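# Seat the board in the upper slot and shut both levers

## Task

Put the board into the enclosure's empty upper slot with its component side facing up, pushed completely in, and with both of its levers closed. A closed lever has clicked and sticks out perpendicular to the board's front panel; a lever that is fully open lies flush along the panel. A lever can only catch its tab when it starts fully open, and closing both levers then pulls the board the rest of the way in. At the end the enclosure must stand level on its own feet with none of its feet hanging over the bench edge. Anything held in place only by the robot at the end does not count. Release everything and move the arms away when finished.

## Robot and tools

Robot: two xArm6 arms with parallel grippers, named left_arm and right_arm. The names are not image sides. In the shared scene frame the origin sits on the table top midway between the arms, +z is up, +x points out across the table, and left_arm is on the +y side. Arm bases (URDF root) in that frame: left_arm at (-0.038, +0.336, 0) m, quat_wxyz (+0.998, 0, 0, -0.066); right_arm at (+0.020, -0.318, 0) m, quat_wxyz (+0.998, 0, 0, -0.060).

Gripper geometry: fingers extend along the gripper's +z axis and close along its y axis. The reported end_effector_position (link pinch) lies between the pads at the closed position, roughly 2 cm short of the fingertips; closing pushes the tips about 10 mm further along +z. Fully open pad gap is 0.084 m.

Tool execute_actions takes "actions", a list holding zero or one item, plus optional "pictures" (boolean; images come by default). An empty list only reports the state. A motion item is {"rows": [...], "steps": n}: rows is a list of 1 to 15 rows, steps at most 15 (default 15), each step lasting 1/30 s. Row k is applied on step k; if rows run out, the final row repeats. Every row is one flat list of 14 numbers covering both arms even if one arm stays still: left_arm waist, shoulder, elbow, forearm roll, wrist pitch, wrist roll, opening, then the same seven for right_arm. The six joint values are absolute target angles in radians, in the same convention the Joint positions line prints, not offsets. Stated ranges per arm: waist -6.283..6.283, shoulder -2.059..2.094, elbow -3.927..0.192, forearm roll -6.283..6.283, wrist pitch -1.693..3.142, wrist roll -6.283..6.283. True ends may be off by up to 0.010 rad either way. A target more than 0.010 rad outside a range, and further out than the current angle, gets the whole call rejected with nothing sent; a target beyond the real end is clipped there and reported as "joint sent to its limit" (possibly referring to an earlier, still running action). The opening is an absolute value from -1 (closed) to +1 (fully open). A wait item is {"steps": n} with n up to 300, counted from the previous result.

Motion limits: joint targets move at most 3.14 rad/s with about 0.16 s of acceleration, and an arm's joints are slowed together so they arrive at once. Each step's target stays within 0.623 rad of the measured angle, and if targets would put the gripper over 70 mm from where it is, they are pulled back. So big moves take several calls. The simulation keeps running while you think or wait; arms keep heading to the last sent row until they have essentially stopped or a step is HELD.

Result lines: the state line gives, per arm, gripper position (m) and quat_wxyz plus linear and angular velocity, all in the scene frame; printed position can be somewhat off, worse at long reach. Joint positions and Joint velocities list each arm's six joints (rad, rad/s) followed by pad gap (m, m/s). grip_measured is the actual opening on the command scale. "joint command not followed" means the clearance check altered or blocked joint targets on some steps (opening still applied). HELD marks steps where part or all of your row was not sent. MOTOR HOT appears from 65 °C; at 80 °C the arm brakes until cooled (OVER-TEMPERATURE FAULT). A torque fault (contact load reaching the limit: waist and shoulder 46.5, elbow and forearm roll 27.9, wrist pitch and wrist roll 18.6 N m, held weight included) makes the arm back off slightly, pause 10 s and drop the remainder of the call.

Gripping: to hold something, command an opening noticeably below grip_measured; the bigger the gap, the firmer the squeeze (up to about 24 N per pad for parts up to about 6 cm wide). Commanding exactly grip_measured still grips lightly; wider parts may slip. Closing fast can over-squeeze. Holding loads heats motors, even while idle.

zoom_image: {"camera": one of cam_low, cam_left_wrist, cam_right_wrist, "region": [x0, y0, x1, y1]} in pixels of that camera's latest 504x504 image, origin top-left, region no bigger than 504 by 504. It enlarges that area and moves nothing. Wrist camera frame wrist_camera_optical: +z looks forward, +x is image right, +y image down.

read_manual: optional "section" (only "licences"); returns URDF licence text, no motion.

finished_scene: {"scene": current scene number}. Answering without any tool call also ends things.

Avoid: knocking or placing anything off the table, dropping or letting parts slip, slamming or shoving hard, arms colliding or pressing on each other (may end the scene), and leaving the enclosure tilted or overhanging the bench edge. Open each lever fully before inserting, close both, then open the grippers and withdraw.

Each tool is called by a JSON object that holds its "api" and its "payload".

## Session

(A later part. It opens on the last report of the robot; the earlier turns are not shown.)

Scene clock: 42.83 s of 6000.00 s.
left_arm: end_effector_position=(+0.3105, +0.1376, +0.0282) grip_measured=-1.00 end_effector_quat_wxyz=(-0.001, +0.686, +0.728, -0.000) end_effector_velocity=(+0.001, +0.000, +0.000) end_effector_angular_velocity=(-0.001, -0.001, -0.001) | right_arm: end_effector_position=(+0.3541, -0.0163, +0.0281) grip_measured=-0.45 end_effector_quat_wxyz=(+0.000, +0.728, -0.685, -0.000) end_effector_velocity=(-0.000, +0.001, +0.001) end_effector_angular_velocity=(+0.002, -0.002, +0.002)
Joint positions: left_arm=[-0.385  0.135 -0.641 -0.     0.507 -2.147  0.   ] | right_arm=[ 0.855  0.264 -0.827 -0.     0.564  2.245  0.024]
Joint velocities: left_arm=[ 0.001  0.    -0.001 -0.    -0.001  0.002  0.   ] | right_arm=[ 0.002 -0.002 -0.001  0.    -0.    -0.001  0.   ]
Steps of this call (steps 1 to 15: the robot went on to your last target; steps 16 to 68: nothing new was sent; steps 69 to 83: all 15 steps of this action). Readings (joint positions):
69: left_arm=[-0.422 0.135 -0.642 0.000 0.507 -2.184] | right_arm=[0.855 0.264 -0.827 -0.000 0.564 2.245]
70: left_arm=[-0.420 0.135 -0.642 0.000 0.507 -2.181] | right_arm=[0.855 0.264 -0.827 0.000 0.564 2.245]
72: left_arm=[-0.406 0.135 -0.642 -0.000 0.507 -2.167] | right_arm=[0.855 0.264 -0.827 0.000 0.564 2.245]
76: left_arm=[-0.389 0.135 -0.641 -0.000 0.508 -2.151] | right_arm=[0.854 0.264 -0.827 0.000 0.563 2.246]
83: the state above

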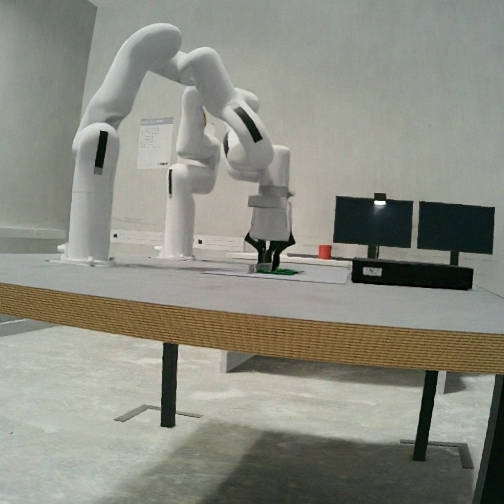

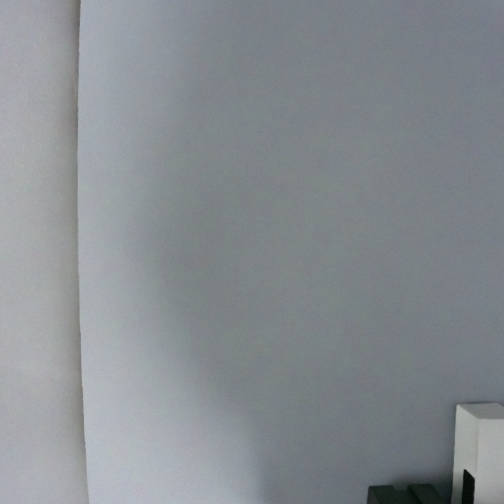

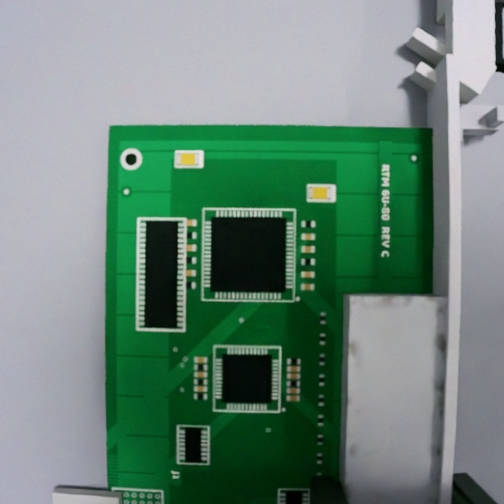

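{"api": "execute_actions", "payload": {"actions": [{"rows":[[-0.40,-0.1,-0.642,0,0.742,-2.147,-1,0.855,0.19,-0.837,0,0.647,2.245,-1]]}], "pictures": false}}

{"api": "execute_actions", "payload": {"actions": [{"rows":[[-0.22,-0.4,-0.1,0,-0.3,0,-1,0.789,0.467,-1.249,0,0.782,2.169,-1]]}], "pictures": false}}

{"api": "execute_actions", "payload": {"actions": [{"steps":30}]}}

{"api": "zoom_image", "payload": {"camera": "cam_low", "region": [260,220,420,300]}}

Scene clock: 47.23 s of 6000.00 s.
left_arm: end_effector_position=(+0.2973, +0.1387, +0.1023) grip_measured=-1.00 end_effector_quat_wxyz=(-0.001, +0.691, +0.723, -0.000) end_effector_velocity=(-0.006, +0.003, +0.003) end_effector_angular_velocity=(+0.010, +0.017, -0.003) | right_arm: end_effector_position=(+0.3536, -0.0164, +0.0573) grip_measured=-0.45 end_effector_quat_wxyz=(+0.001, +0.729, -0.685, -0.000) end_effector_velocity=(+0.005, +0.003, +0.007) end_effector_angular_velocity=(+0.010, -0.010, -0.007)
Joint positions: left_arm=[-0.4   -0.097 -0.641  0.     0.739 -2.147  0.   ] | right_arm=[ 0.855  0.191 -0.836 -0.     0.647  2.245  0.024]
Joint velocities: left_arm=[-0.002 -0.018  0.003 -0.     0.035  0.001  0.   ] | right_arm=[-0.004 -0.008 -0.01   0.001  0.004  0.002 -0.   ]
Steps of this call (steps 1 to 15: the robot went on to your last target; steps 16 to 90: nothing new was sent; then 0.90 s passed at rest; steps 91 to 105: all 15 steps of this action). Readings (joint positions):
91: left_arm=[-0.385 0.135 -0.642 0.000 0.507 -2.147] | right_arm=[0.855 0.264 -0.827 -0.000 0.564 2.245]
92: left_arm=[-0.385 0.133 -0.642 -0.000 0.510 -2.147] | right_arm=[0.855 0.262 -0.827 0.000 0.567 2.245]
94: left_arm=[-0.388 0.097 -0.640 -0.000 0.550 -2.147] | right_arm=[0.856 0.239 -0.827 0.000 0.596 2.245]
98: left_arm=[-0.397 -0.054 -0.650 0.000 0.687 -2.147] | right_arm=[0.856 0.197 -0.837 -0.000 0.637 2.244]
105: the state above

Scene clock: 47.73 s of 6000.00 s.
left_arm: end_effector_position=(+0.3276, +0.1978, +0.1355) grip_measured=-1.00 end_effector_quat_wxyz=(+0.226, +0.862, +0.395, +0.223) end_effector_velocity=(+0.166, -0.020, +0.296) end_effector_angular_velocity=(+0.936, -2.003, -1.998) | right_arm: end_effector_position=(+0.4473, +0.0208, +0.0567) grip_measured=-0.45 end_effector_quat_wxyz=(+0.001, +0.731, -0.682, -0.000) end_effector_velocity=(+0.021, +0.009, -0.006) end_effector_angular_velocity=(-0.013, +0.019, +0.017)
Joint positions: left_arm=[-0.229 -0.384 -0.129 -0.    -0.133 -1.22   0.   ] | right_arm=[ 0.79   0.46  -1.237 -0.     0.778  2.171  0.024]
Joint velocities: left_arm=[ 0.103 -0.193  0.278  0.001 -1.628  2.631  0.   ] | right_arm=[-0.011  0.089 -0.126  0.002  0.06  -0.029  0.   ]
Steps of this call (steps 1 to 15: all 15 steps of this action). Readings (joint positions):
1: left_arm=[-0.400 -0.097 -0.641 0.000 0.740 -2.147] | right_arm=[0.855 0.191 -0.836 -0.000 0.647 2.245]
2: left_arm=[-0.399 -0.099 -0.639 0.000 0.737 -2.144] | right_arm=[0.855 0.193 -0.839 -0.000 0.648 2.244]
4: left_arm=[-0.386 -0.118 -0.607 -0.000 0.697 -2.103] | right_arm=[0.849 0.219 -0.876 0.000 0.663 2.237]
8: left_arm=[-0.311 -0.241 -0.385 -0.000 0.431 -1.837] | right_arm=[0.818 0.346 -1.069 -0.000 0.722 2.203]
15: the state above

Scene clock: 48.73 s of 6000.00 s.
left_arm: end_effector_position=(+0.3413, +0.1966, +0.1658) grip_measured=-1.00 end_effector_quat_wxyz=(+0.068, +0.907, -0.161, +0.383) end_effector_velocity=(-0.000, +0.000, -0.000) end_effector_angular_velocity=(+0.001, +0.002, -0.000) | right_arm: end_effector_position=(+0.4501, +0.0219, +0.0571) grip_measured=-0.45 end_effector_quat_wxyz=(-0.000, +0.732, -0.682, +0.000) end_effector_velocity=(-0.001, -0.000, -0.000) end_effector_angular_velocity=(-0.001, +0.001, +0.004)
Joint positions: left_arm=[-0.22 -0.4  -0.1  -0.   -0.3  -0.    0.  ] | right_arm=[ 0.789  0.467 -1.249  0.     0.782  2.169  0.024]
Joint velocities: left_arm=[ 0.001  0.    -0.     0.     0.002  0.001  0.   ] | right_arm=[ 0.001 -0.     0.001 -0.001  0.001 -0.003 -0.   ]
Steps of this call (steps 1 to 30: the robot went on to your last target). Readings (joint positions):
1: left_arm=[-0.226 -0.389 -0.122 0.000 -0.180 -1.132] | right_arm=[0.790 0.462 -1.240 0.000 0.780 2.171]
2: left_arm=[-0.224 -0.393 -0.116 0.000 -0.216 -1.044] | right_arm=[0.790 0.464 -1.242 0.000 0.781 2.170]
4: left_arm=[-0.222 -0.397 -0.109 0.000 -0.260 -0.868] | right_arm=[0.790 0.465 -1.245 0.000 0.781 2.169]
8: left_arm=[-0.221 -0.399 -0.102 0.000 -0.291 -0.515] | right_arm=[0.789 0.466 -1.248 0.000 0.782 2.169]
30: the state above

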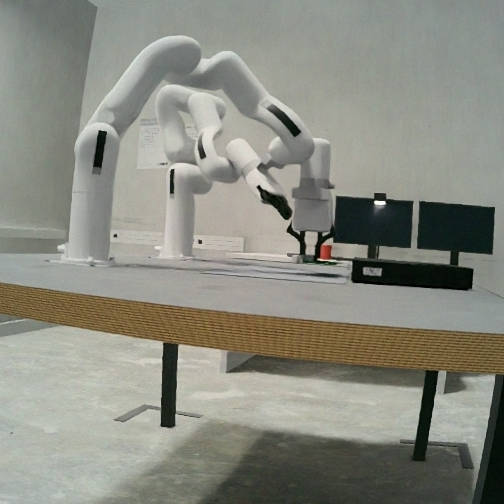

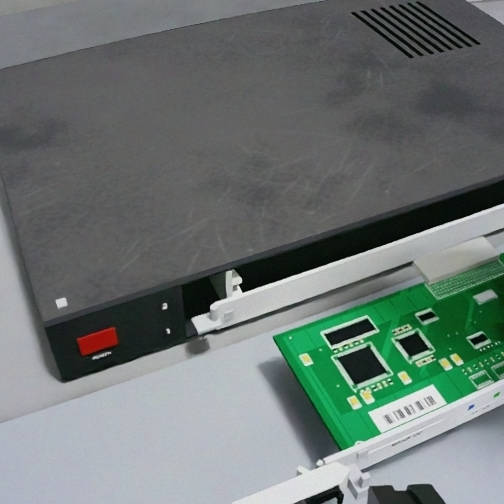

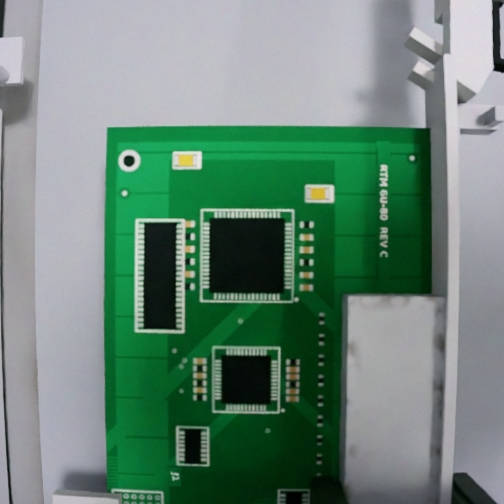

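Region (260, 220, 420, 300) of cam_low's 504x504 image, scaled by 3.150, with more detail than that image has.

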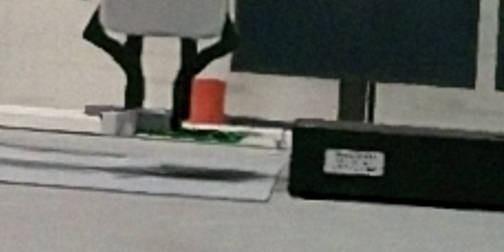

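{"api": "execute_actions", "payload": {"actions": [{"rows":[[-0.12,0,-0.1,0,-1.05,3.14,1,0.7684,0.523,-1.339,0,0.816,2.148,-1]]}], "pictures": false}}

{"api": "execute_actions", "payload": {"actions": [{"steps":35}]}}

Scene clock: 53.13 s of 6000.00 s.
left_arm: end_effector_position=(+0.3731, +0.2283, +0.1802) grip_measured=+0.99 end_effector_quat_wxyz=(-0.180, +0.698, -0.479, +0.500) end_effector_velocity=(+0.014, +0.016, +0.061) end_effector_angular_velocity=(+2.203, -0.933, -1.096) | right_arm: end_effector_position=(+0.4717, +0.0244, +0.0570) grip_measured=-0.45 end_effector_quat_wxyz=(+0.000, +0.732, -0.681, -0.000) end_effector_velocity=(+0.002, +0.001, +0.001) end_effector_angular_velocity=(+0.002, -0.002, +0.001)
Joint positions: left_arm=[-0.124 -0.016 -0.1   -0.    -1.006  0.947  0.083] | right_arm=[ 0.769  0.523 -1.338  0.     0.816  2.148  0.024]
Joint velocities: left_arm=[ 0.047  0.179 -0.01   0.001 -0.514  2.628  0.059] | right_arm=[-0.001  0.003 -0.009  0.     0.003 -0.002 -0.   ]
Steps of this call (steps 1 to 15: the robot went on to your last target; steps 16 to 90: nothing new was sent; then 0.90 s passed at rest; steps 91 to 105: all 15 steps of this action). Readings (joint positions):
91: left_arm=[-0.220 -0.400 -0.100 -0.000 -0.300 0.000] | right_arm=[0.789 0.467 -1.249 0.000 0.782 2.169]
92: left_arm=[-0.220 -0.398 -0.100 0.000 -0.303 0.003] | right_arm=[0.789 0.468 -1.251 0.000 0.783 2.168]
94: left_arm=[-0.213 -0.374 -0.101 0.000 -0.344 0.044] | right_arm=[0.783 0.487 -1.280 0.000 0.795 2.161]
98: left_arm=[-0.171 -0.204 -0.101 -0.000 -0.619 0.320] | right_arm=[0.770 0.516 -1.329 -0.000 0.811 2.151]
105: the state above

Scene clock: 54.30 s of 6000.00 s.
left_arm: end_effector_position=(+0.3740, +0.2298, +0.1851) grip_measured=+1.00 end_effector_quat_wxyz=(+0.539, +0.104, +0.833, -0.069) end_effector_velocity=(-0.000, -0.000, -0.000) end_effector_angular_velocity=(+0.014, -0.003, -0.007) | right_arm: end_effector_position=(+0.4720, +0.0244, +0.0571) grip_measured=-0.45 end_effector_quat_wxyz=(+0.000, +0.732, -0.681, +0.000) end_effector_velocity=(-0.000, +0.001, +0.000) end_effector_angular_velocity=(+0.001, -0.001, +0.002)
Joint positions: left_arm=[-0.12  -0.    -0.1   -0.    -1.05   3.138  0.084] | right_arm=[ 0.768  0.523 -1.339 -0.     0.816  2.148  0.024]
Joint velocities: left_arm=[-0.     0.     0.     0.     0.     0.015 -0.   ] | right_arm=[ 0.001 -0.    -0.     0.    -0.    -0.    -0.   ]
Steps of this call (steps 1 to 35: the robot went on to your last target). Readings (joint positions):
1: left_arm=[-0.123 -0.011 -0.100 0.000 -1.020 1.035] | right_arm=[0.769 0.523 -1.338 0.000 0.816 2.148]
2: left_arm=[-0.122 -0.008 -0.100 0.000 -1.030 1.123] | right_arm=[0.769 0.523 -1.338 0.000 0.816 2.148]
4: left_arm=[-0.121 -0.004 -0.100 0.000 -1.041 1.300] | right_arm=[0.769 0.523 -1.339 0.000 0.816 2.148]
8: left_arm=[-0.120 -0.002 -0.100 0.000 -1.048 1.652] | right_arm=[0.768 0.523 -1.339 0.000 0.816 2.148]
35: the state above

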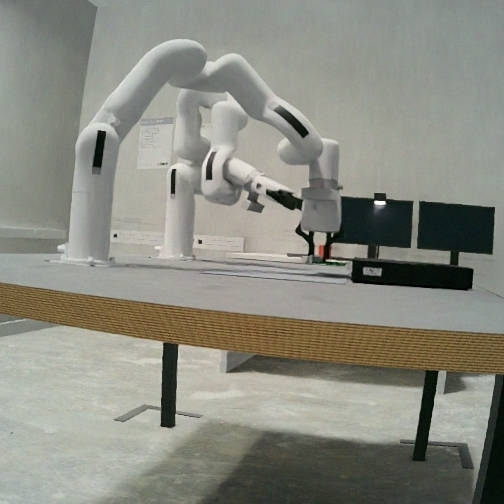

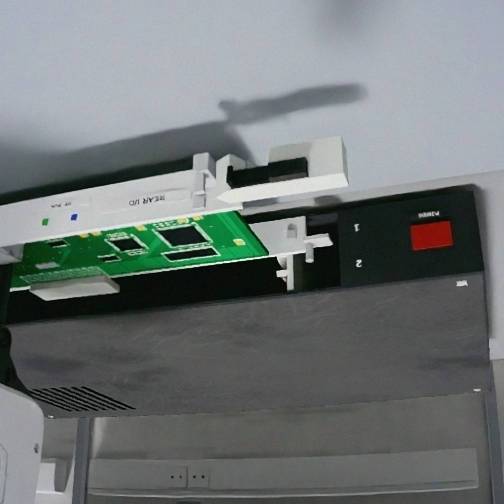

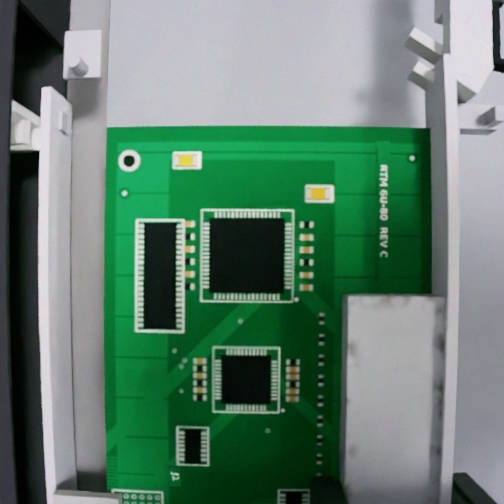

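{"api": "execute_actions", "payload": {"actions": [{"rows":[[-0.12,0,-0.1,0,-1.05,3.14,1,0.755,0.559,-1.398,0,0.839,2.135,-1]]}]}}

{"api": "zoom_image", "payload": {"camera": "cam_left_wrist", "region": [200,200,360,320]}}

Scene clock: 57.33 s of 6000.00 s.
left_arm: end_effector_position=(+0.3740, +0.2298, +0.1851) grip_measured=+1.00 end_effector_quat_wxyz=(+0.539, +0.105, +0.833, -0.069) end_effector_velocity=(-0.000, -0.000, -0.000) end_effector_angular_velocity=(+0.000, +0.001, -0.001) | right_arm: end_effector_position=(+0.4859, +0.0253, +0.0571) grip_measured=-0.45 end_effector_quat_wxyz=(+0.000, +0.732, -0.682, -0.000) end_effector_velocity=(+0.001, +0.001, +0.001) end_effector_angular_velocity=(+0.002, -0.002, -0.001)
Joint positions: left_arm=[-0.12  -0.    -0.1    0.    -1.05   3.14   0.084] | right_arm=[ 0.755  0.559 -1.397  0.     0.839  2.135  0.024]
Joint velocities: left_arm=[-0.001 -0.001  0.     0.     0.002  0.    -0.   ] | right_arm=[-0.     0.    -0.005  0.     0.001 -0.     0.   ]
Steps of this call (steps 1 to 30: the robot went on to your last target; steps 31 to 76: nothing new was sent; steps 77 to 91: all 15 steps of this action). Readings (joint positions):
77: left_arm=[-0.120 0.000 -0.100 0.000 -1.050 3.140] | right_arm=[0.768 0.523 -1.339 0.000 0.816 2.148]
78: left_arm=[-0.120 -0.000 -0.100 0.000 -1.050 3.140] | right_arm=[0.768 0.524 -1.341 0.000 0.817 2.147]
80: left_arm=[-0.120 0.000 -0.100 0.000 -1.050 3.140] | right_arm=[0.763 0.538 -1.363 0.000 0.826 2.142]
84: left_arm=[-0.120 -0.000 -0.100 -0.000 -1.050 3.140] | right_arm=[0.756 0.555 -1.392 -0.000 0.836 2.137]
91: the state above

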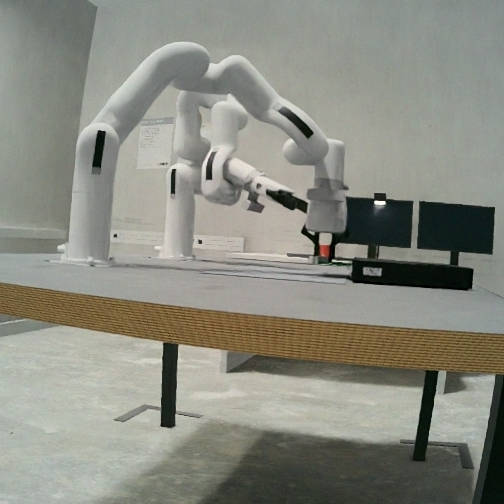

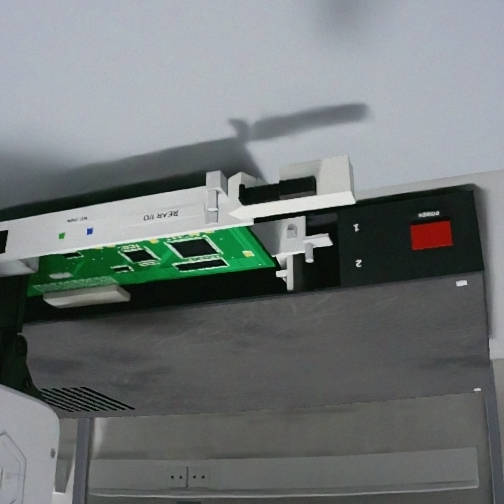

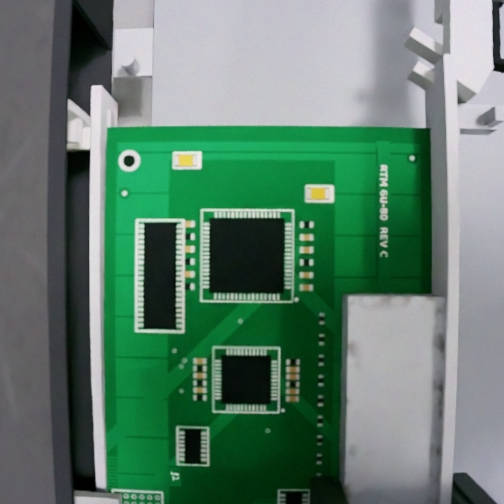

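Region (200, 200, 360, 320) of cam_left_wrist's 504x504 image, scaled by 3.150, with more detail than that image has; it fills the top 378 rows of this view, and the rest is white.

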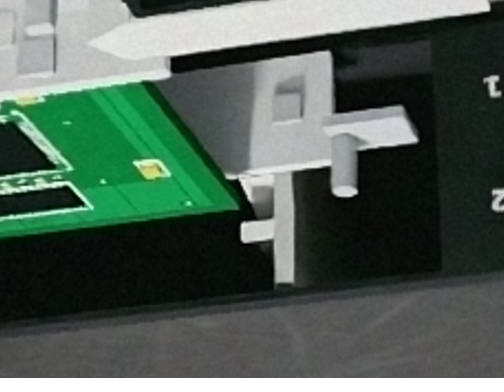

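{"api": "execute_actions", "payload": {"actions": [{"rows":[[-0.12,0,-0.1,0,-1.05,3.14,1,0.7575,0.565,-1.401,0,0.836,2.129,-1]],"steps":8}], "pictures": false}}

{"api": "execute_actions", "payload": {"actions": [{"rows":[[-0.12,0,-0.1,0,-1.05,3.14,1,0.745,0.602,-1.463,0,0.861,2.116,-1]]}]}}

{"api": "zoom_image", "payload": {"camera": "cam_left_wrist", "region": [200,200,360,320]}}

Scene clock: 61.47 s of 6000.00 s.
left_arm: end_effector_position=(+0.3740, +0.2298, +0.1851) grip_measured=+1.00 end_effector_quat_wxyz=(+0.539, +0.105, +0.833, -0.069) end_effector_velocity=(+0.000, +0.000, -0.000) end_effector_angular_velocity=(-0.000, +0.001, +0.001) | right_arm: end_effector_position=(+0.4856, +0.0267, +0.0550) grip_measured=-0.45 end_effector_quat_wxyz=(+0.000, +0.734, -0.679, -0.000) end_effector_velocity=(+0.000, +0.002, -0.003) end_effector_angular_velocity=(+0.001, -0.001, +0.012)
Joint positions: left_arm=[-0.12   0.    -0.1   -0.    -1.05   3.14   0.084] | right_arm=[ 0.757  0.565 -1.4    0.     0.836  2.13   0.024]
Joint velocities: left_arm=[ 0.001  0.    -0.     0.     0.001 -0.    -0.   ] | right_arm=[ 0.003  0.008 -0.004 -0.    -0.005 -0.01   0.   ]
Steps of this call (steps 1 to 15: the robot went on to your last target; steps 16 to 90: nothing new was sent; then 0.87 s passed at rest; steps 91 to 98: all 8 steps of this action). Readings (joint positions):
91: left_arm=[-0.120 -0.000 -0.100 -0.000 -1.050 3.140] | right_arm=[0.755 0.559 -1.398 0.000 0.839 2.135]
92: left_arm=[-0.120 0.000 -0.100 -0.000 -1.050 3.140] | right_arm=[0.755 0.559 -1.398 -0.000 0.839 2.134]
94: left_arm=[-0.120 -0.000 -0.100 0.000 -1.050 3.140] | right_arm=[0.756 0.562 -1.400 -0.000 0.837 2.132]
98: the state above

Scene clock: 61.97 s of 6000.00 s.
left_arm: end_effector_position=(+0.3740, +0.2298, +0.1851) grip_measured=+1.00 end_effector_quat_wxyz=(+0.539, +0.105, +0.833, -0.069) end_effector_velocity=(-0.000, +0.000, -0.001) end_effector_angular_velocity=(+0.001, +0.002, +0.000) | right_arm: end_effector_position=(+0.4995, +0.0279, +0.0552) grip_measured=-0.45 end_effector_quat_wxyz=(+0.000, +0.735, -0.678, -0.000) end_effector_velocity=(+0.000, -0.001, -0.001) end_effector_angular_velocity=(-0.002, +0.003, +0.001)
Joint positions: left_arm=[-0.12  -0.    -0.1   -0.    -1.05   3.14   0.084] | right_arm=[ 0.745  0.602 -1.462 -0.     0.861  2.116  0.024]
Joint velocities: left_arm=[ 0.     0.     0.    -0.     0.002 -0.     0.   ] | right_arm=[-0.002  0.004 -0.003 -0.     0.002 -0.002  0.   ]
Steps of this call (steps 1 to 15: all 15 steps of this action). Readings (joint positions):
1: left_arm=[-0.120 0.000 -0.100 -0.000 -1.050 3.140] | right_arm=[0.757 0.565 -1.401 0.000 0.836 2.129]
2: left_arm=[-0.120 -0.000 -0.100 -0.000 -1.050 3.140] | right_arm=[0.757 0.566 -1.403 0.000 0.838 2.129]
4: left_arm=[-0.120 -0.000 -0.100 0.000 -1.050 3.140] | right_arm=[0.753 0.580 -1.426 0.000 0.847 2.124]
8: left_arm=[-0.120 0.000 -0.100 -0.000 -1.050 3.140] | right_arm=[0.746 0.598 -1.457 -0.000 0.858 2.118]
15: the state above

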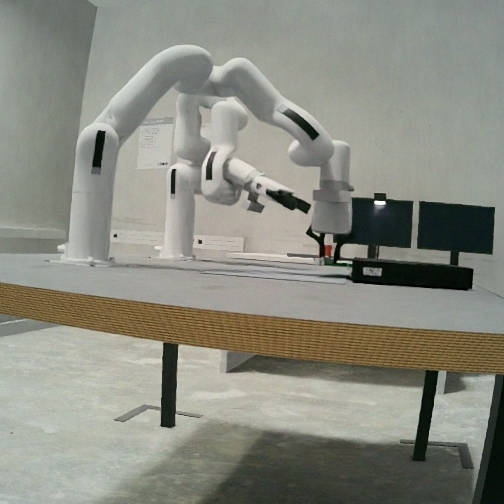

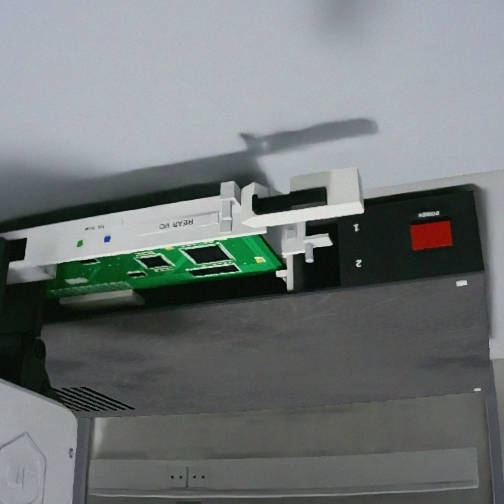

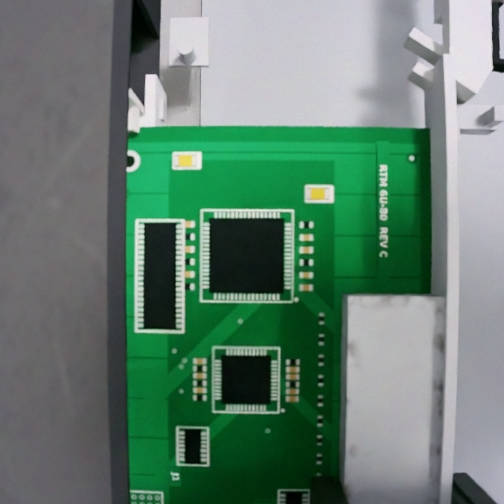

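Region (200, 200, 360, 320) of cam_left_wrist's 504x504 image, scaled by 3.150, with more detail than that image has; it fills the top 378 rows of this view, and the rest is white.

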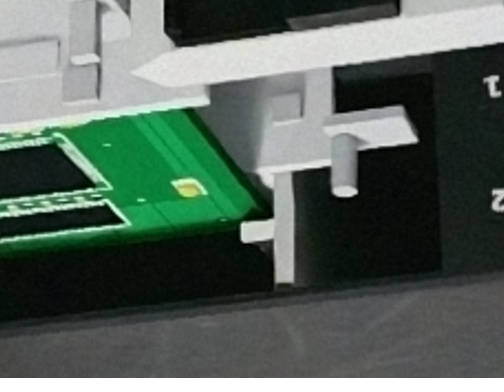

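{"api": "execute_actions", "payload": {"actions": [{"rows":[[-0.12,0,-0.1,0,-1.05,3.14,1,0.7315,0.64,-1.524,0,0.884,2.103,-1]],"steps":10}], "pictures": false}}

{"api": "execute_actions", "payload": {"actions": [{"rows":[[-0.12,0,-0.1,0,-1.05,3.14,1,0.7202,0.679,-1.59,0,0.911,2.091,-1]]}]}}

{"api": "execute_actions", "payload": {"actions": [{"rows":[[-0.12,0,-0.1,0,-1.05,3.14,1,0.7202,0.679,-1.59,0,0.911,2.091,-0.3]],"steps":10}]}}

Scene clock: 66.00 s of 6000.00 s.
left_arm: end_effector_position=(+0.3740, +0.2298, +0.1851) grip_measured=+1.00 end_effector_quat_wxyz=(+0.539, +0.105, +0.833, -0.069) end_effector_velocity=(+0.000, -0.000, -0.000) end_effector_angular_velocity=(+0.000, +0.000, -0.000) | right_arm: end_effector_position=(+0.5135, +0.0285, +0.0549) grip_measured=-0.45 end_effector_quat_wxyz=(-0.001, +0.735, -0.679, +0.000) end_effector_velocity=(+0.004, +0.001, -0.001) end_effector_angular_velocity=(-0.005, +0.005, +0.009)
Joint positions: left_arm=[-0.12  -0.    -0.1    0.    -1.05   3.14   0.084] | right_arm=[ 0.732  0.638 -1.522  0.     0.881  2.104  0.024]
Joint velocities: left_arm=[-0.    -0.    -0.    -0.     0.001  0.     0.   ] | right_arm=[-0.002  0.019 -0.032 -0.002  0.02  -0.01   0.   ]
Steps of this call (steps 1 to 15: the robot went on to your last target; steps 16 to 90: nothing new was sent; then 0.70 s passed at rest; steps 91 to 100: all 10 steps of this action). Readings (joint positions):
91: left_arm=[-0.120 -0.000 -0.100 -0.000 -1.050 3.140] | right_arm=[0.745 0.602 -1.463 -0.000 0.861 2.116]
92: left_arm=[-0.120 0.000 -0.100 0.000 -1.050 3.140] | right_arm=[0.745 0.603 -1.465 -0.000 0.863 2.115]
94: left_arm=[-0.120 -0.000 -0.100 0.000 -1.050 3.140] | right_arm=[0.740 0.617 -1.488 -0.000 0.871 2.111]
98: left_arm=[-0.120 -0.000 -0.100 0.000 -1.050 3.140] | right_arm=[0.733 0.636 -1.518 0.000 0.880 2.105]
100: the state above

Scene clock: 66.50 s of 6000.00 s.
left_arm: end_effector_position=(+0.3740, +0.2298, +0.1851) grip_measured=+1.00 end_effector_quat_wxyz=(+0.539, +0.105, +0.833, -0.069) end_effector_velocity=(+0.000, -0.000, +0.000) end_effector_angular_velocity=(-0.000, -0.001, -0.001) | right_arm: end_effector_position=(+0.5270, +0.0292, +0.0549) grip_measured=-0.45 end_effector_quat_wxyz=(-0.000, +0.735, -0.678, +0.000) end_effector_velocity=(+0.001, +0.000, -0.000) end_effector_angular_velocity=(-0.000, +0.001, +0.002)
Joint positions: left_arm=[-0.12   0.    -0.1   -0.    -1.05   3.14   0.084] | right_arm=[ 0.72   0.678 -1.59   0.     0.911  2.091  0.024]
Joint velocities: left_arm=[-0.001 -0.    -0.     0.    -0.001  0.    -0.   ] | right_arm=[-0.     0.003 -0.005 -0.     0.002 -0.002 -0.   ]
Steps of this call (steps 1 to 15: all 15 steps of this action). Readings (joint positions):
1: left_arm=[-0.120 -0.000 -0.100 0.000 -1.050 3.140] | right_arm=[0.732 0.639 -1.523 0.000 0.882 2.104]
2: left_arm=[-0.120 -0.000 -0.100 0.000 -1.050 3.140] | right_arm=[0.732 0.641 -1.526 0.000 0.884 2.103]
4: left_arm=[-0.120 -0.000 -0.100 0.000 -1.050 3.140] | right_arm=[0.728 0.655 -1.550 0.000 0.895 2.098]
8: left_arm=[-0.120 0.000 -0.100 0.000 -1.050 3.140] | right_arm=[0.721 0.675 -1.583 0.000 0.907 2.092]
15: the state above

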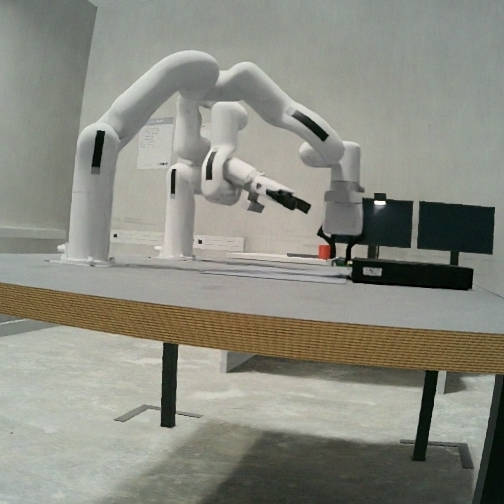

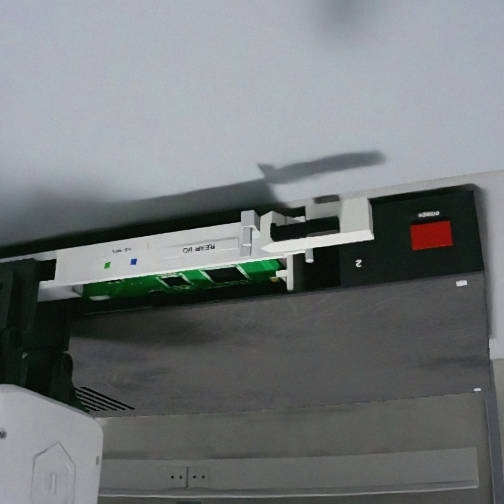

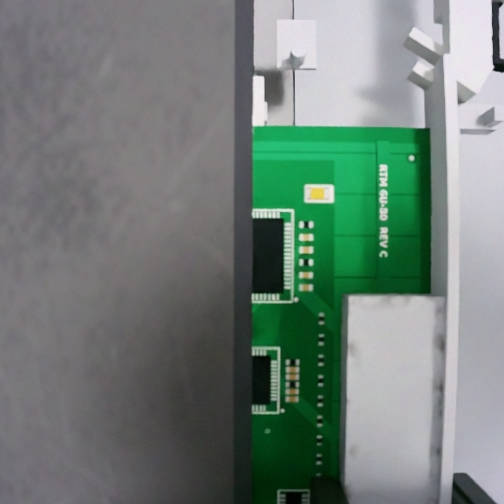

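Scene clock: 66.83 s of 6000.00 s.
left_arm: end_effector_position=(+0.3740, +0.2298, +0.1851) grip_measured=+1.00 end_effector_quat_wxyz=(+0.539, +0.105, +0.833, -0.069) end_effector_velocity=(-0.000, +0.000, -0.000) end_effector_angular_velocity=(-0.000, +0.001, +0.001) | right_arm: end_effector_position=(+0.5273, +0.0291, +0.0550) grip_measured=-0.32 end_effector_quat_wxyz=(-0.000, +0.735, -0.678, +0.000) end_effector_velocity=(-0.003, -0.001, -0.004) end_effector_angular_velocity=(-0.004, +0.008, +0.000)
Joint positions: left_arm=[-0.12   0.    -0.1    0.    -1.05   3.14   0.084] | right_arm=[ 0.72   0.679 -1.59  -0.     0.911  2.091  0.03 ]
Joint velocities: left_arm=[ 0.    -0.     0.    -0.     0.001 -0.001  0.   ] | right_arm=[ 0.001  0.003  0.004  0.001  0.002 -0.     0.002]
Steps of this call (steps 1 to 10: all 10 steps of this action). Readings (joint positions):
1: left_arm=[-0.120 0.000 -0.100 0.000 -1.050 3.140] | right_arm=[0.720 0.679 -1.590 0.000 0.911 2.091]
2: left_arm=[-0.120 -0.000 -0.100 0.000 -1.050 3.140] | right_arm=[0.720 0.679 -1.590 0.000 0.911 2.091]
4: left_arm=[-0.120 -0.000 -0.100 -0.000 -1.050 3.140] | right_arm=[0.720 0.679 -1.590 -0.000 0.911 2.091]
8: left_arm=[-0.120 -0.000 -0.100 -0.000 -1.050 3.140] | right_arm=[0.720 0.678 -1.591 -0.000 0.911 2.091]
10: the state above

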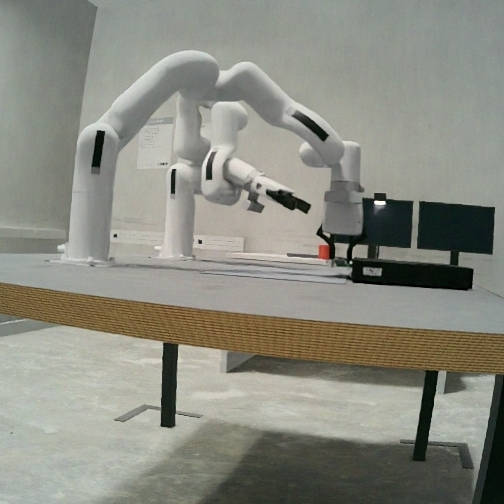

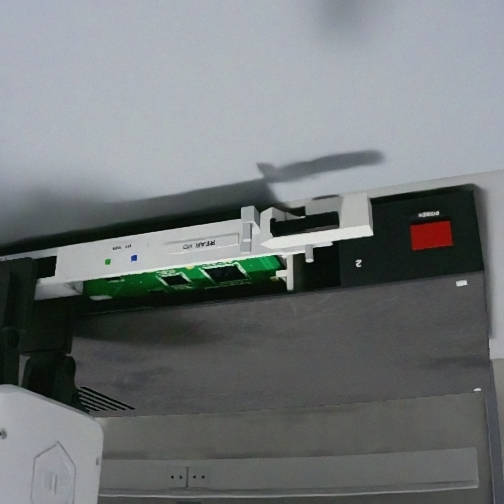

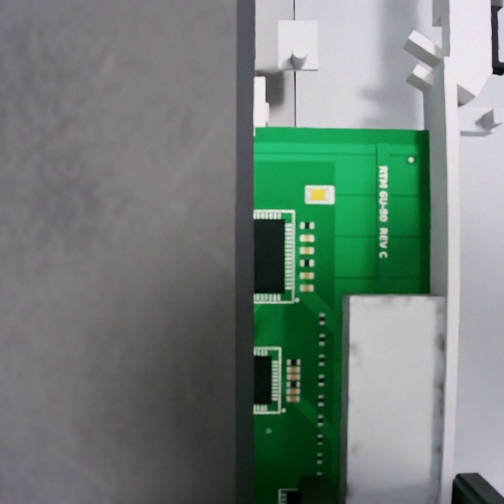

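{"api": "execute_actions", "payload": {"actions": [{"rows":[[-0.165,0,-0.9,0,0.5,1.196,-1,0.7202,0.61,-1.6,0,0.99,2.091,-0.3]],"steps":12}], "pictures": false}}

{"api": "execute_actions", "payload": {"actions": [{"rows":[[-0.165,0.3,-1.166,0,0.866,1.196,-1,0.5465,0.29,-1.118,0,0.828,1.919,-1]]}], "pictures": false}}

{"api": "execute_actions", "payload": {"actions": [{"steps":30}]}}

{"api": "execute_actions", "payload": {"actions": [{"rows":[[-0.165,0.419,-1.166,0,0.747,1.196,-1,0.5465,0.382,-1.109,0,0.727,1.919,-1]]}], "pictures": false}}

{"api": "execute_actions", "payload": {"actions": [{"rows":[[-0.151,0.476,-1.256,0,0.78,1.21,-1,0.533,0.439,-1.197,0,0.758,1.906,-1]]}]}}

Scene clock: 78.83 s of 6000.00 s.
left_arm: end_effector_position=(+0.4678, +0.1947, +0.2362) grip_measured=-0.60 end_effector_quat_wxyz=(+0.517, -0.024, +0.840, -0.160) end_effector_velocity=(+0.269, -0.104, +0.193) end_effector_angular_velocity=(-0.973, +0.375, +0.417) | right_arm: end_effector_position=(+0.5248, +0.0275, +0.0940) grip_measured=-0.32 end_effector_quat_wxyz=(+0.000, +0.735, -0.678, -0.000) end_effector_velocity=(-0.023, -0.015, -0.030) end_effector_angular_velocity=(-0.052, +0.077, +0.002)
Joint positions: left_arm=[-0.14   0.    -0.423 -0.    -0.722  2.813  0.018] | right_arm=[ 0.72   0.611 -1.599  0.     0.988  2.091  0.03 ]
Joint velocities: left_arm=[-0.054 -0.003 -1.034 -0.     1.137 -1.14  -0.187] | right_arm=[ 0.001  0.018  0.042  0.     0.034 -0.001 -0.   ]
Steps of this call (steps 1 to 15: the robot went on to your last target; steps 16 to 90: nothing new was sent; then 8.60 s passed at rest; steps 91 to 102: all 12 steps of this action). Readings (joint positions):
91: left_arm=[-0.120 -0.000 -0.100 -0.000 -1.050 3.140] | right_arm=[0.720 0.679 -1.590 0.000 0.911 2.091]
92: left_arm=[-0.120 0.000 -0.102 -0.000 -1.047 3.137] | right_arm=[0.720 0.677 -1.590 0.000 0.914 2.091]
94: left_arm=[-0.123 0.001 -0.136 0.000 -1.006 3.097] | right_arm=[0.720 0.657 -1.589 0.000 0.943 2.091]
98: left_arm=[-0.133 -0.000 -0.289 -0.000 -0.862 2.952] | right_arm=[0.720 0.614 -1.605 -0.000 0.979 2.091]
102: the state above

Scene clock: 79.33 s of 6000.00 s.
left_arm: end_effector_position=(+0.5719, +0.1507, +0.1906) grip_measured=-1.00 end_effector_quat_wxyz=(+0.216, -0.443, +0.844, -0.213) end_effector_velocity=(-0.175, +0.038, -0.354) end_effector_angular_velocity=(-0.751, +2.388, +1.976) | right_arm: end_effector_position=(+0.4914, -0.0981, +0.0985) grip_measured=-1.00 end_effector_quat_wxyz=(+0.001, +0.734, -0.680, -0.000) end_effector_velocity=(-0.054, -0.111, -0.006) end_effector_angular_velocity=(-0.000, +0.001, +0.006)
Joint positions: left_arm=[-0.163  0.264 -1.089 -0.     0.21   1.88   0.   ] | right_arm=[ 0.557  0.311 -1.15  -0.     0.84   1.931  0.   ]
Joint velocities: left_arm=[-0.022  0.338 -0.723  0.     2.451 -2.447  0.   ] | right_arm=[-0.149 -0.28   0.424  0.    -0.144 -0.154  0.   ]
Steps of this call (steps 1 to 15: all 15 steps of this action). Readings (joint positions):
1: left_arm=[-0.142 0.000 -0.458 -0.000 -0.683 2.773] | right_arm=[0.720 0.612 -1.598 0.000 0.989 2.091]
2: left_arm=[-0.144 0.001 -0.494 0.000 -0.640 2.730] | right_arm=[0.720 0.610 -1.596 0.000 0.988 2.090]
4: left_arm=[-0.147 0.023 -0.582 0.000 -0.553 2.642] | right_arm=[0.708 0.585 -1.557 0.000 0.972 2.075]
8: left_arm=[-0.153 0.124 -0.770 0.000 -0.351 2.441] | right_arm=[0.642 0.468 -1.385 -0.000 0.917 2.015]
15: the state above

Scene clock: 80.33 s of 6000.00 s.
left_arm: end_effector_position=(+0.4615, +0.1830, +0.1087) grip_measured=-1.00 end_effector_quat_wxyz=(-0.000, +0.734, -0.679, +0.000) end_effector_velocity=(-0.001, +0.001, -0.001) end_effector_angular_velocity=(+0.001, +0.004, +0.001) | right_arm: end_effector_position=(+0.4874, -0.1057, +0.0983) grip_measured=-1.00 end_effector_quat_wxyz=(+0.000, +0.734, -0.679, +0.000) end_effector_velocity=(-0.000, -0.000, -0.001) end_effector_angular_velocity=(-0.000, +0.001, -0.002)
Joint positions: left_arm=[-0.165  0.3   -1.166  0.     0.866  1.196  0.   ] | right_arm=[ 0.547  0.29  -1.118 -0.     0.828  1.919  0.   ]
Joint velocities: left_arm=[ 0.001  0.001  0.    -0.     0.002  0.     0.   ] | right_arm=[-0.001  0.001  0.001  0.    -0.001  0.001  0.   ]
Steps of this call (steps 1 to 30: the robot went on to your last target). Readings (joint positions):
1: left_arm=[-0.163 0.274 -1.108 -0.000 0.288 1.802] | right_arm=[0.553 0.304 -1.138 -0.000 0.836 1.927]
2: left_arm=[-0.164 0.279 -1.119 -0.000 0.358 1.731] | right_arm=[0.551 0.299 -1.131 0.000 0.833 1.924]
4: left_arm=[-0.164 0.284 -1.129 0.000 0.481 1.607] | right_arm=[0.549 0.294 -1.125 0.000 0.830 1.921]
8: left_arm=[-0.164 0.293 -1.148 0.000 0.704 1.370] | right_arm=[0.548 0.291 -1.120 0.000 0.828 1.919]
30: the state above

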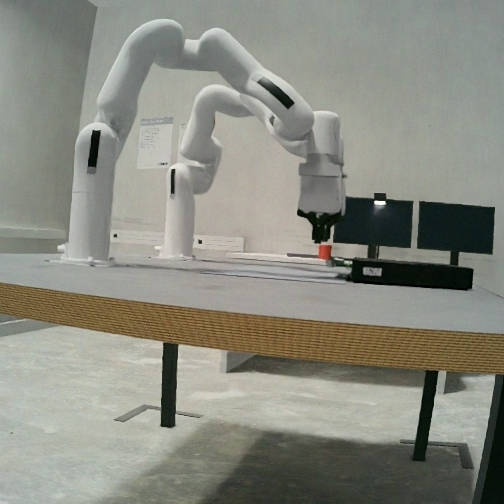

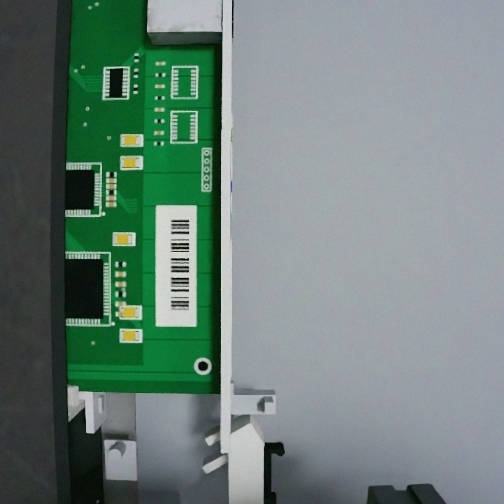

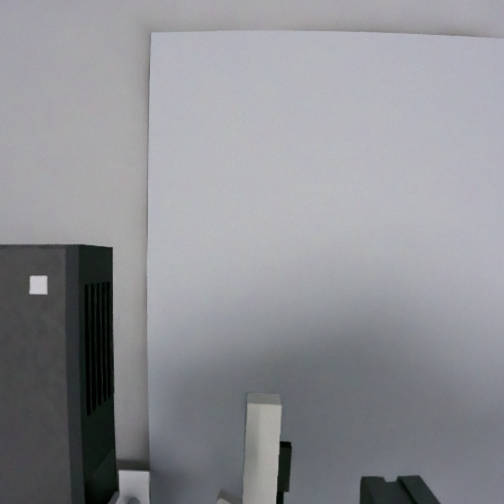

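Scene clock: 80.83 s of 6000.00 s.
left_arm: end_effector_position=(+0.4700, +0.1804, +0.0566) grip_measured=-1.00 end_effector_quat_wxyz=(-0.001, +0.734, -0.679, +0.001) end_effector_velocity=(-0.004, +0.001, -0.009) end_effector_angular_velocity=(+0.004, +0.011, +0.001) | right_arm: end_effector_position=(+0.4917, -0.1037, +0.0564) grip_measured=-1.00 end_effector_quat_wxyz=(-0.001, +0.734, -0.679, +0.000) end_effector_velocity=(-0.004, -0.002, -0.007) end_effector_angular_velocity=(-0.005, +0.011, +0.002)
Joint positions: left_arm=[-0.165  0.417 -1.168 -0.     0.748  1.196  0.   ] | right_arm=[ 0.547  0.38  -1.11  -0.     0.727  1.919  0.   ]
Joint velocities: left_arm=[ 0.     0.012  0.009  0.    -0.009 -0.001  0.   ] | right_arm=[ 0.     0.009  0.008  0.    -0.005 -0.002  0.   ]
Steps of this call (steps 1 to 15: all 15 steps of this action). Readings (joint positions):
1: left_arm=[-0.165 0.300 -1.166 0.000 0.866 1.196] | right_arm=[0.547 0.290 -1.118 -0.000 0.828 1.919]
2: left_arm=[-0.165 0.302 -1.166 -0.000 0.863 1.196] | right_arm=[0.547 0.292 -1.118 -0.000 0.825 1.919]
4: left_arm=[-0.165 0.332 -1.172 -0.000 0.827 1.196] | right_arm=[0.547 0.317 -1.120 -0.000 0.792 1.919]
8: left_arm=[-0.165 0.408 -1.159 0.000 0.765 1.196] | right_arm=[0.546 0.374 -1.105 0.000 0.742 1.919]
15: the state above

Scene clock: 81.33 s of 6000.00 s.
left_arm: end_effector_position=(+0.4842, +0.1828, +0.0525) grip_measured=-1.00 end_effector_quat_wxyz=(+0.004, +0.734, -0.680, -0.008) end_effector_velocity=(+0.001, +0.000, +0.001) end_effector_angular_velocity=(+0.005, +0.014, -0.001) | right_arm: end_effector_position=(+0.5092, -0.1026, +0.0549) grip_measured=-1.00 end_effector_quat_wxyz=(+0.003, +0.735, -0.678, -0.002) end_effector_velocity=(+0.001, -0.001, -0.001) end_effector_angular_velocity=(-0.004, +0.010, -0.002)
Joint positions: left_arm=[-0.153  0.475 -1.25  -0.001  0.794  1.21   0.   ] | right_arm=[ 0.535  0.436 -1.194  0.001  0.765  1.906  0.   ]
Joint velocities: left_arm=[ 0.001  0.011 -0.023  0.     0.028  0.002  0.   ] | right_arm=[-0.002  0.01  -0.015 -0.     0.015  0.     0.   ]
Steps of this call (steps 1 to 15: all 15 steps of this action). Readings (joint positions):
1: left_arm=[-0.165 0.417 -1.167 -0.000 0.747 1.196] | right_arm=[0.547 0.381 -1.110 -0.000 0.727 1.919]
2: left_arm=[-0.165 0.419 -1.169 0.000 0.749 1.197] | right_arm=[0.546 0.383 -1.112 0.000 0.729 1.919]
4: left_arm=[-0.161 0.438 -1.198 0.000 0.760 1.201] | right_arm=[0.542 0.402 -1.140 0.000 0.740 1.914]
8: left_arm=[-0.154 0.468 -1.240 -0.001 0.784 1.208] | right_arm=[0.536 0.431 -1.185 0.000 0.758 1.907]
15: the state above

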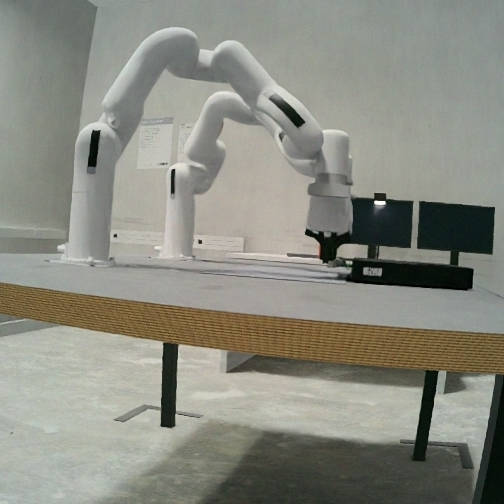

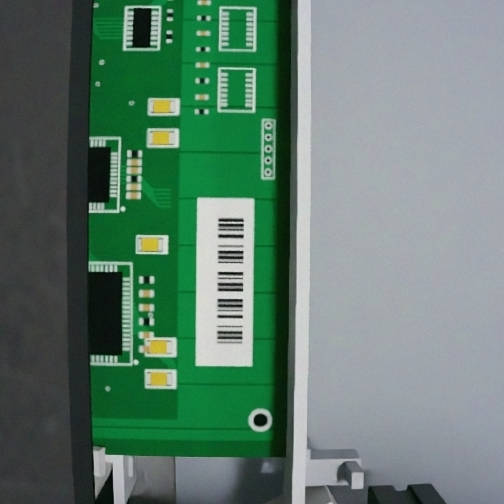

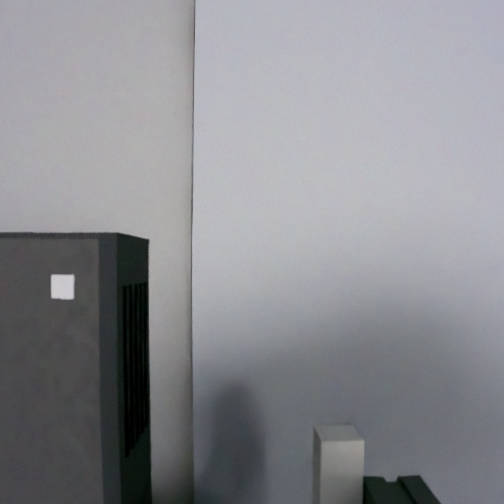

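{"api": "execute_actions", "payload": {"actions": [{"rows":[[-0.158,0.447,-1.21,0,0.763,1.203,-1,0.533,0.439,-1.197,0,0.758,1.906,-1]]}]}}

Scene clock: 83.07 s of 6000.00 s.
left_arm: end_effector_position=(+0.4796, +0.1815, +0.0550) grip_measured=-1.00 end_effector_quat_wxyz=(-0.000, +0.734, -0.679, +0.000) end_effector_velocity=(-0.001, +0.001, -0.001) end_effector_angular_velocity=(+0.001, +0.003, +0.001) | right_arm: end_effector_position=(+0.5121, -0.1024, +0.0550) grip_measured=-1.00 end_effector_quat_wxyz=(-0.000, +0.734, -0.679, +0.000) end_effector_velocity=(+0.000, +0.000, -0.000) end_effector_angular_velocity=(-0.001, +0.000, +0.001)
Joint positions: left_arm=[-0.158  0.447 -1.21  -0.     0.763  1.203  0.   ] | right_arm=[ 0.533  0.439 -1.197  0.     0.758  1.906  0.   ]
Joint velocities: left_arm=[ 0.001 -0.001  0.004  0.    -0.    -0.001  0.   ] | right_arm=[ 0.001  0.001 -0.001 -0.001  0.    -0.     0.   ]
Steps of this call (steps 1 to 30: the robot went on to your last target; steps 31 to 37: nothing new was sent; steps 38 to 52: all 15 steps of this action). Readings (joint positions):
38: left_arm=[-0.151 0.476 -1.256 0.000 0.780 1.210] | right_arm=[0.533 0.439 -1.197 0.000 0.758 1.906]
39: left_arm=[-0.151 0.475 -1.254 0.000 0.779 1.210] | right_arm=[0.533 0.439 -1.197 0.000 0.758 1.906]
41: left_arm=[-0.154 0.463 -1.236 -0.000 0.772 1.207] | right_arm=[0.533 0.439 -1.197 0.000 0.758 1.906]
45: left_arm=[-0.158 0.450 -1.215 -0.000 0.765 1.204] | right_arm=[0.533 0.439 -1.197 0.000 0.758 1.906]
52: the state above

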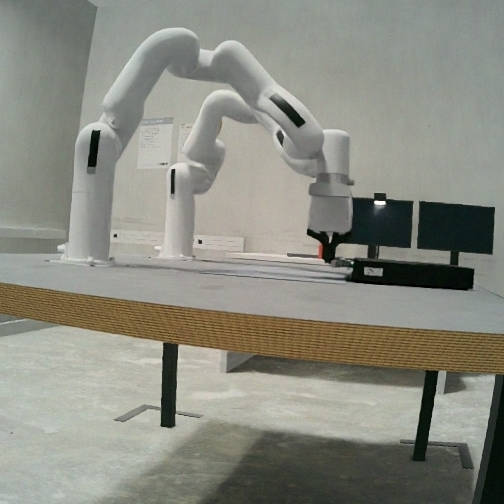

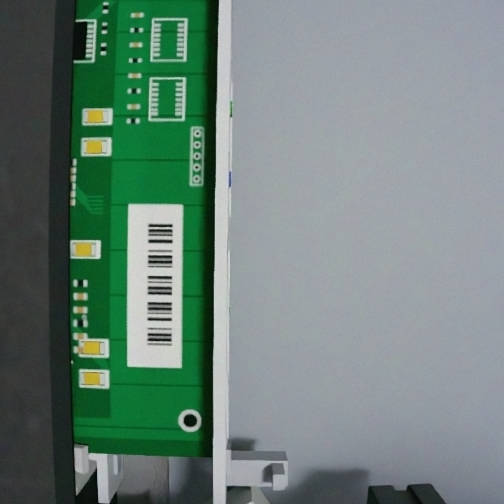

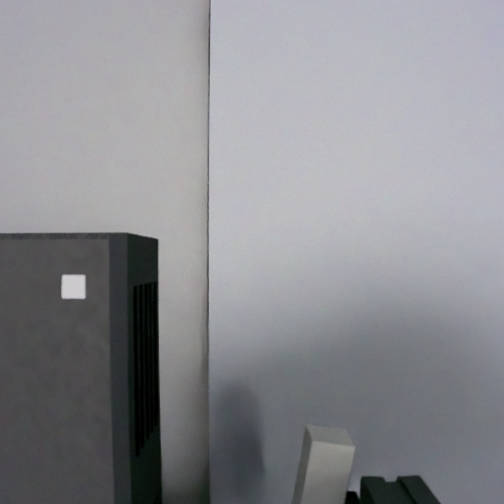

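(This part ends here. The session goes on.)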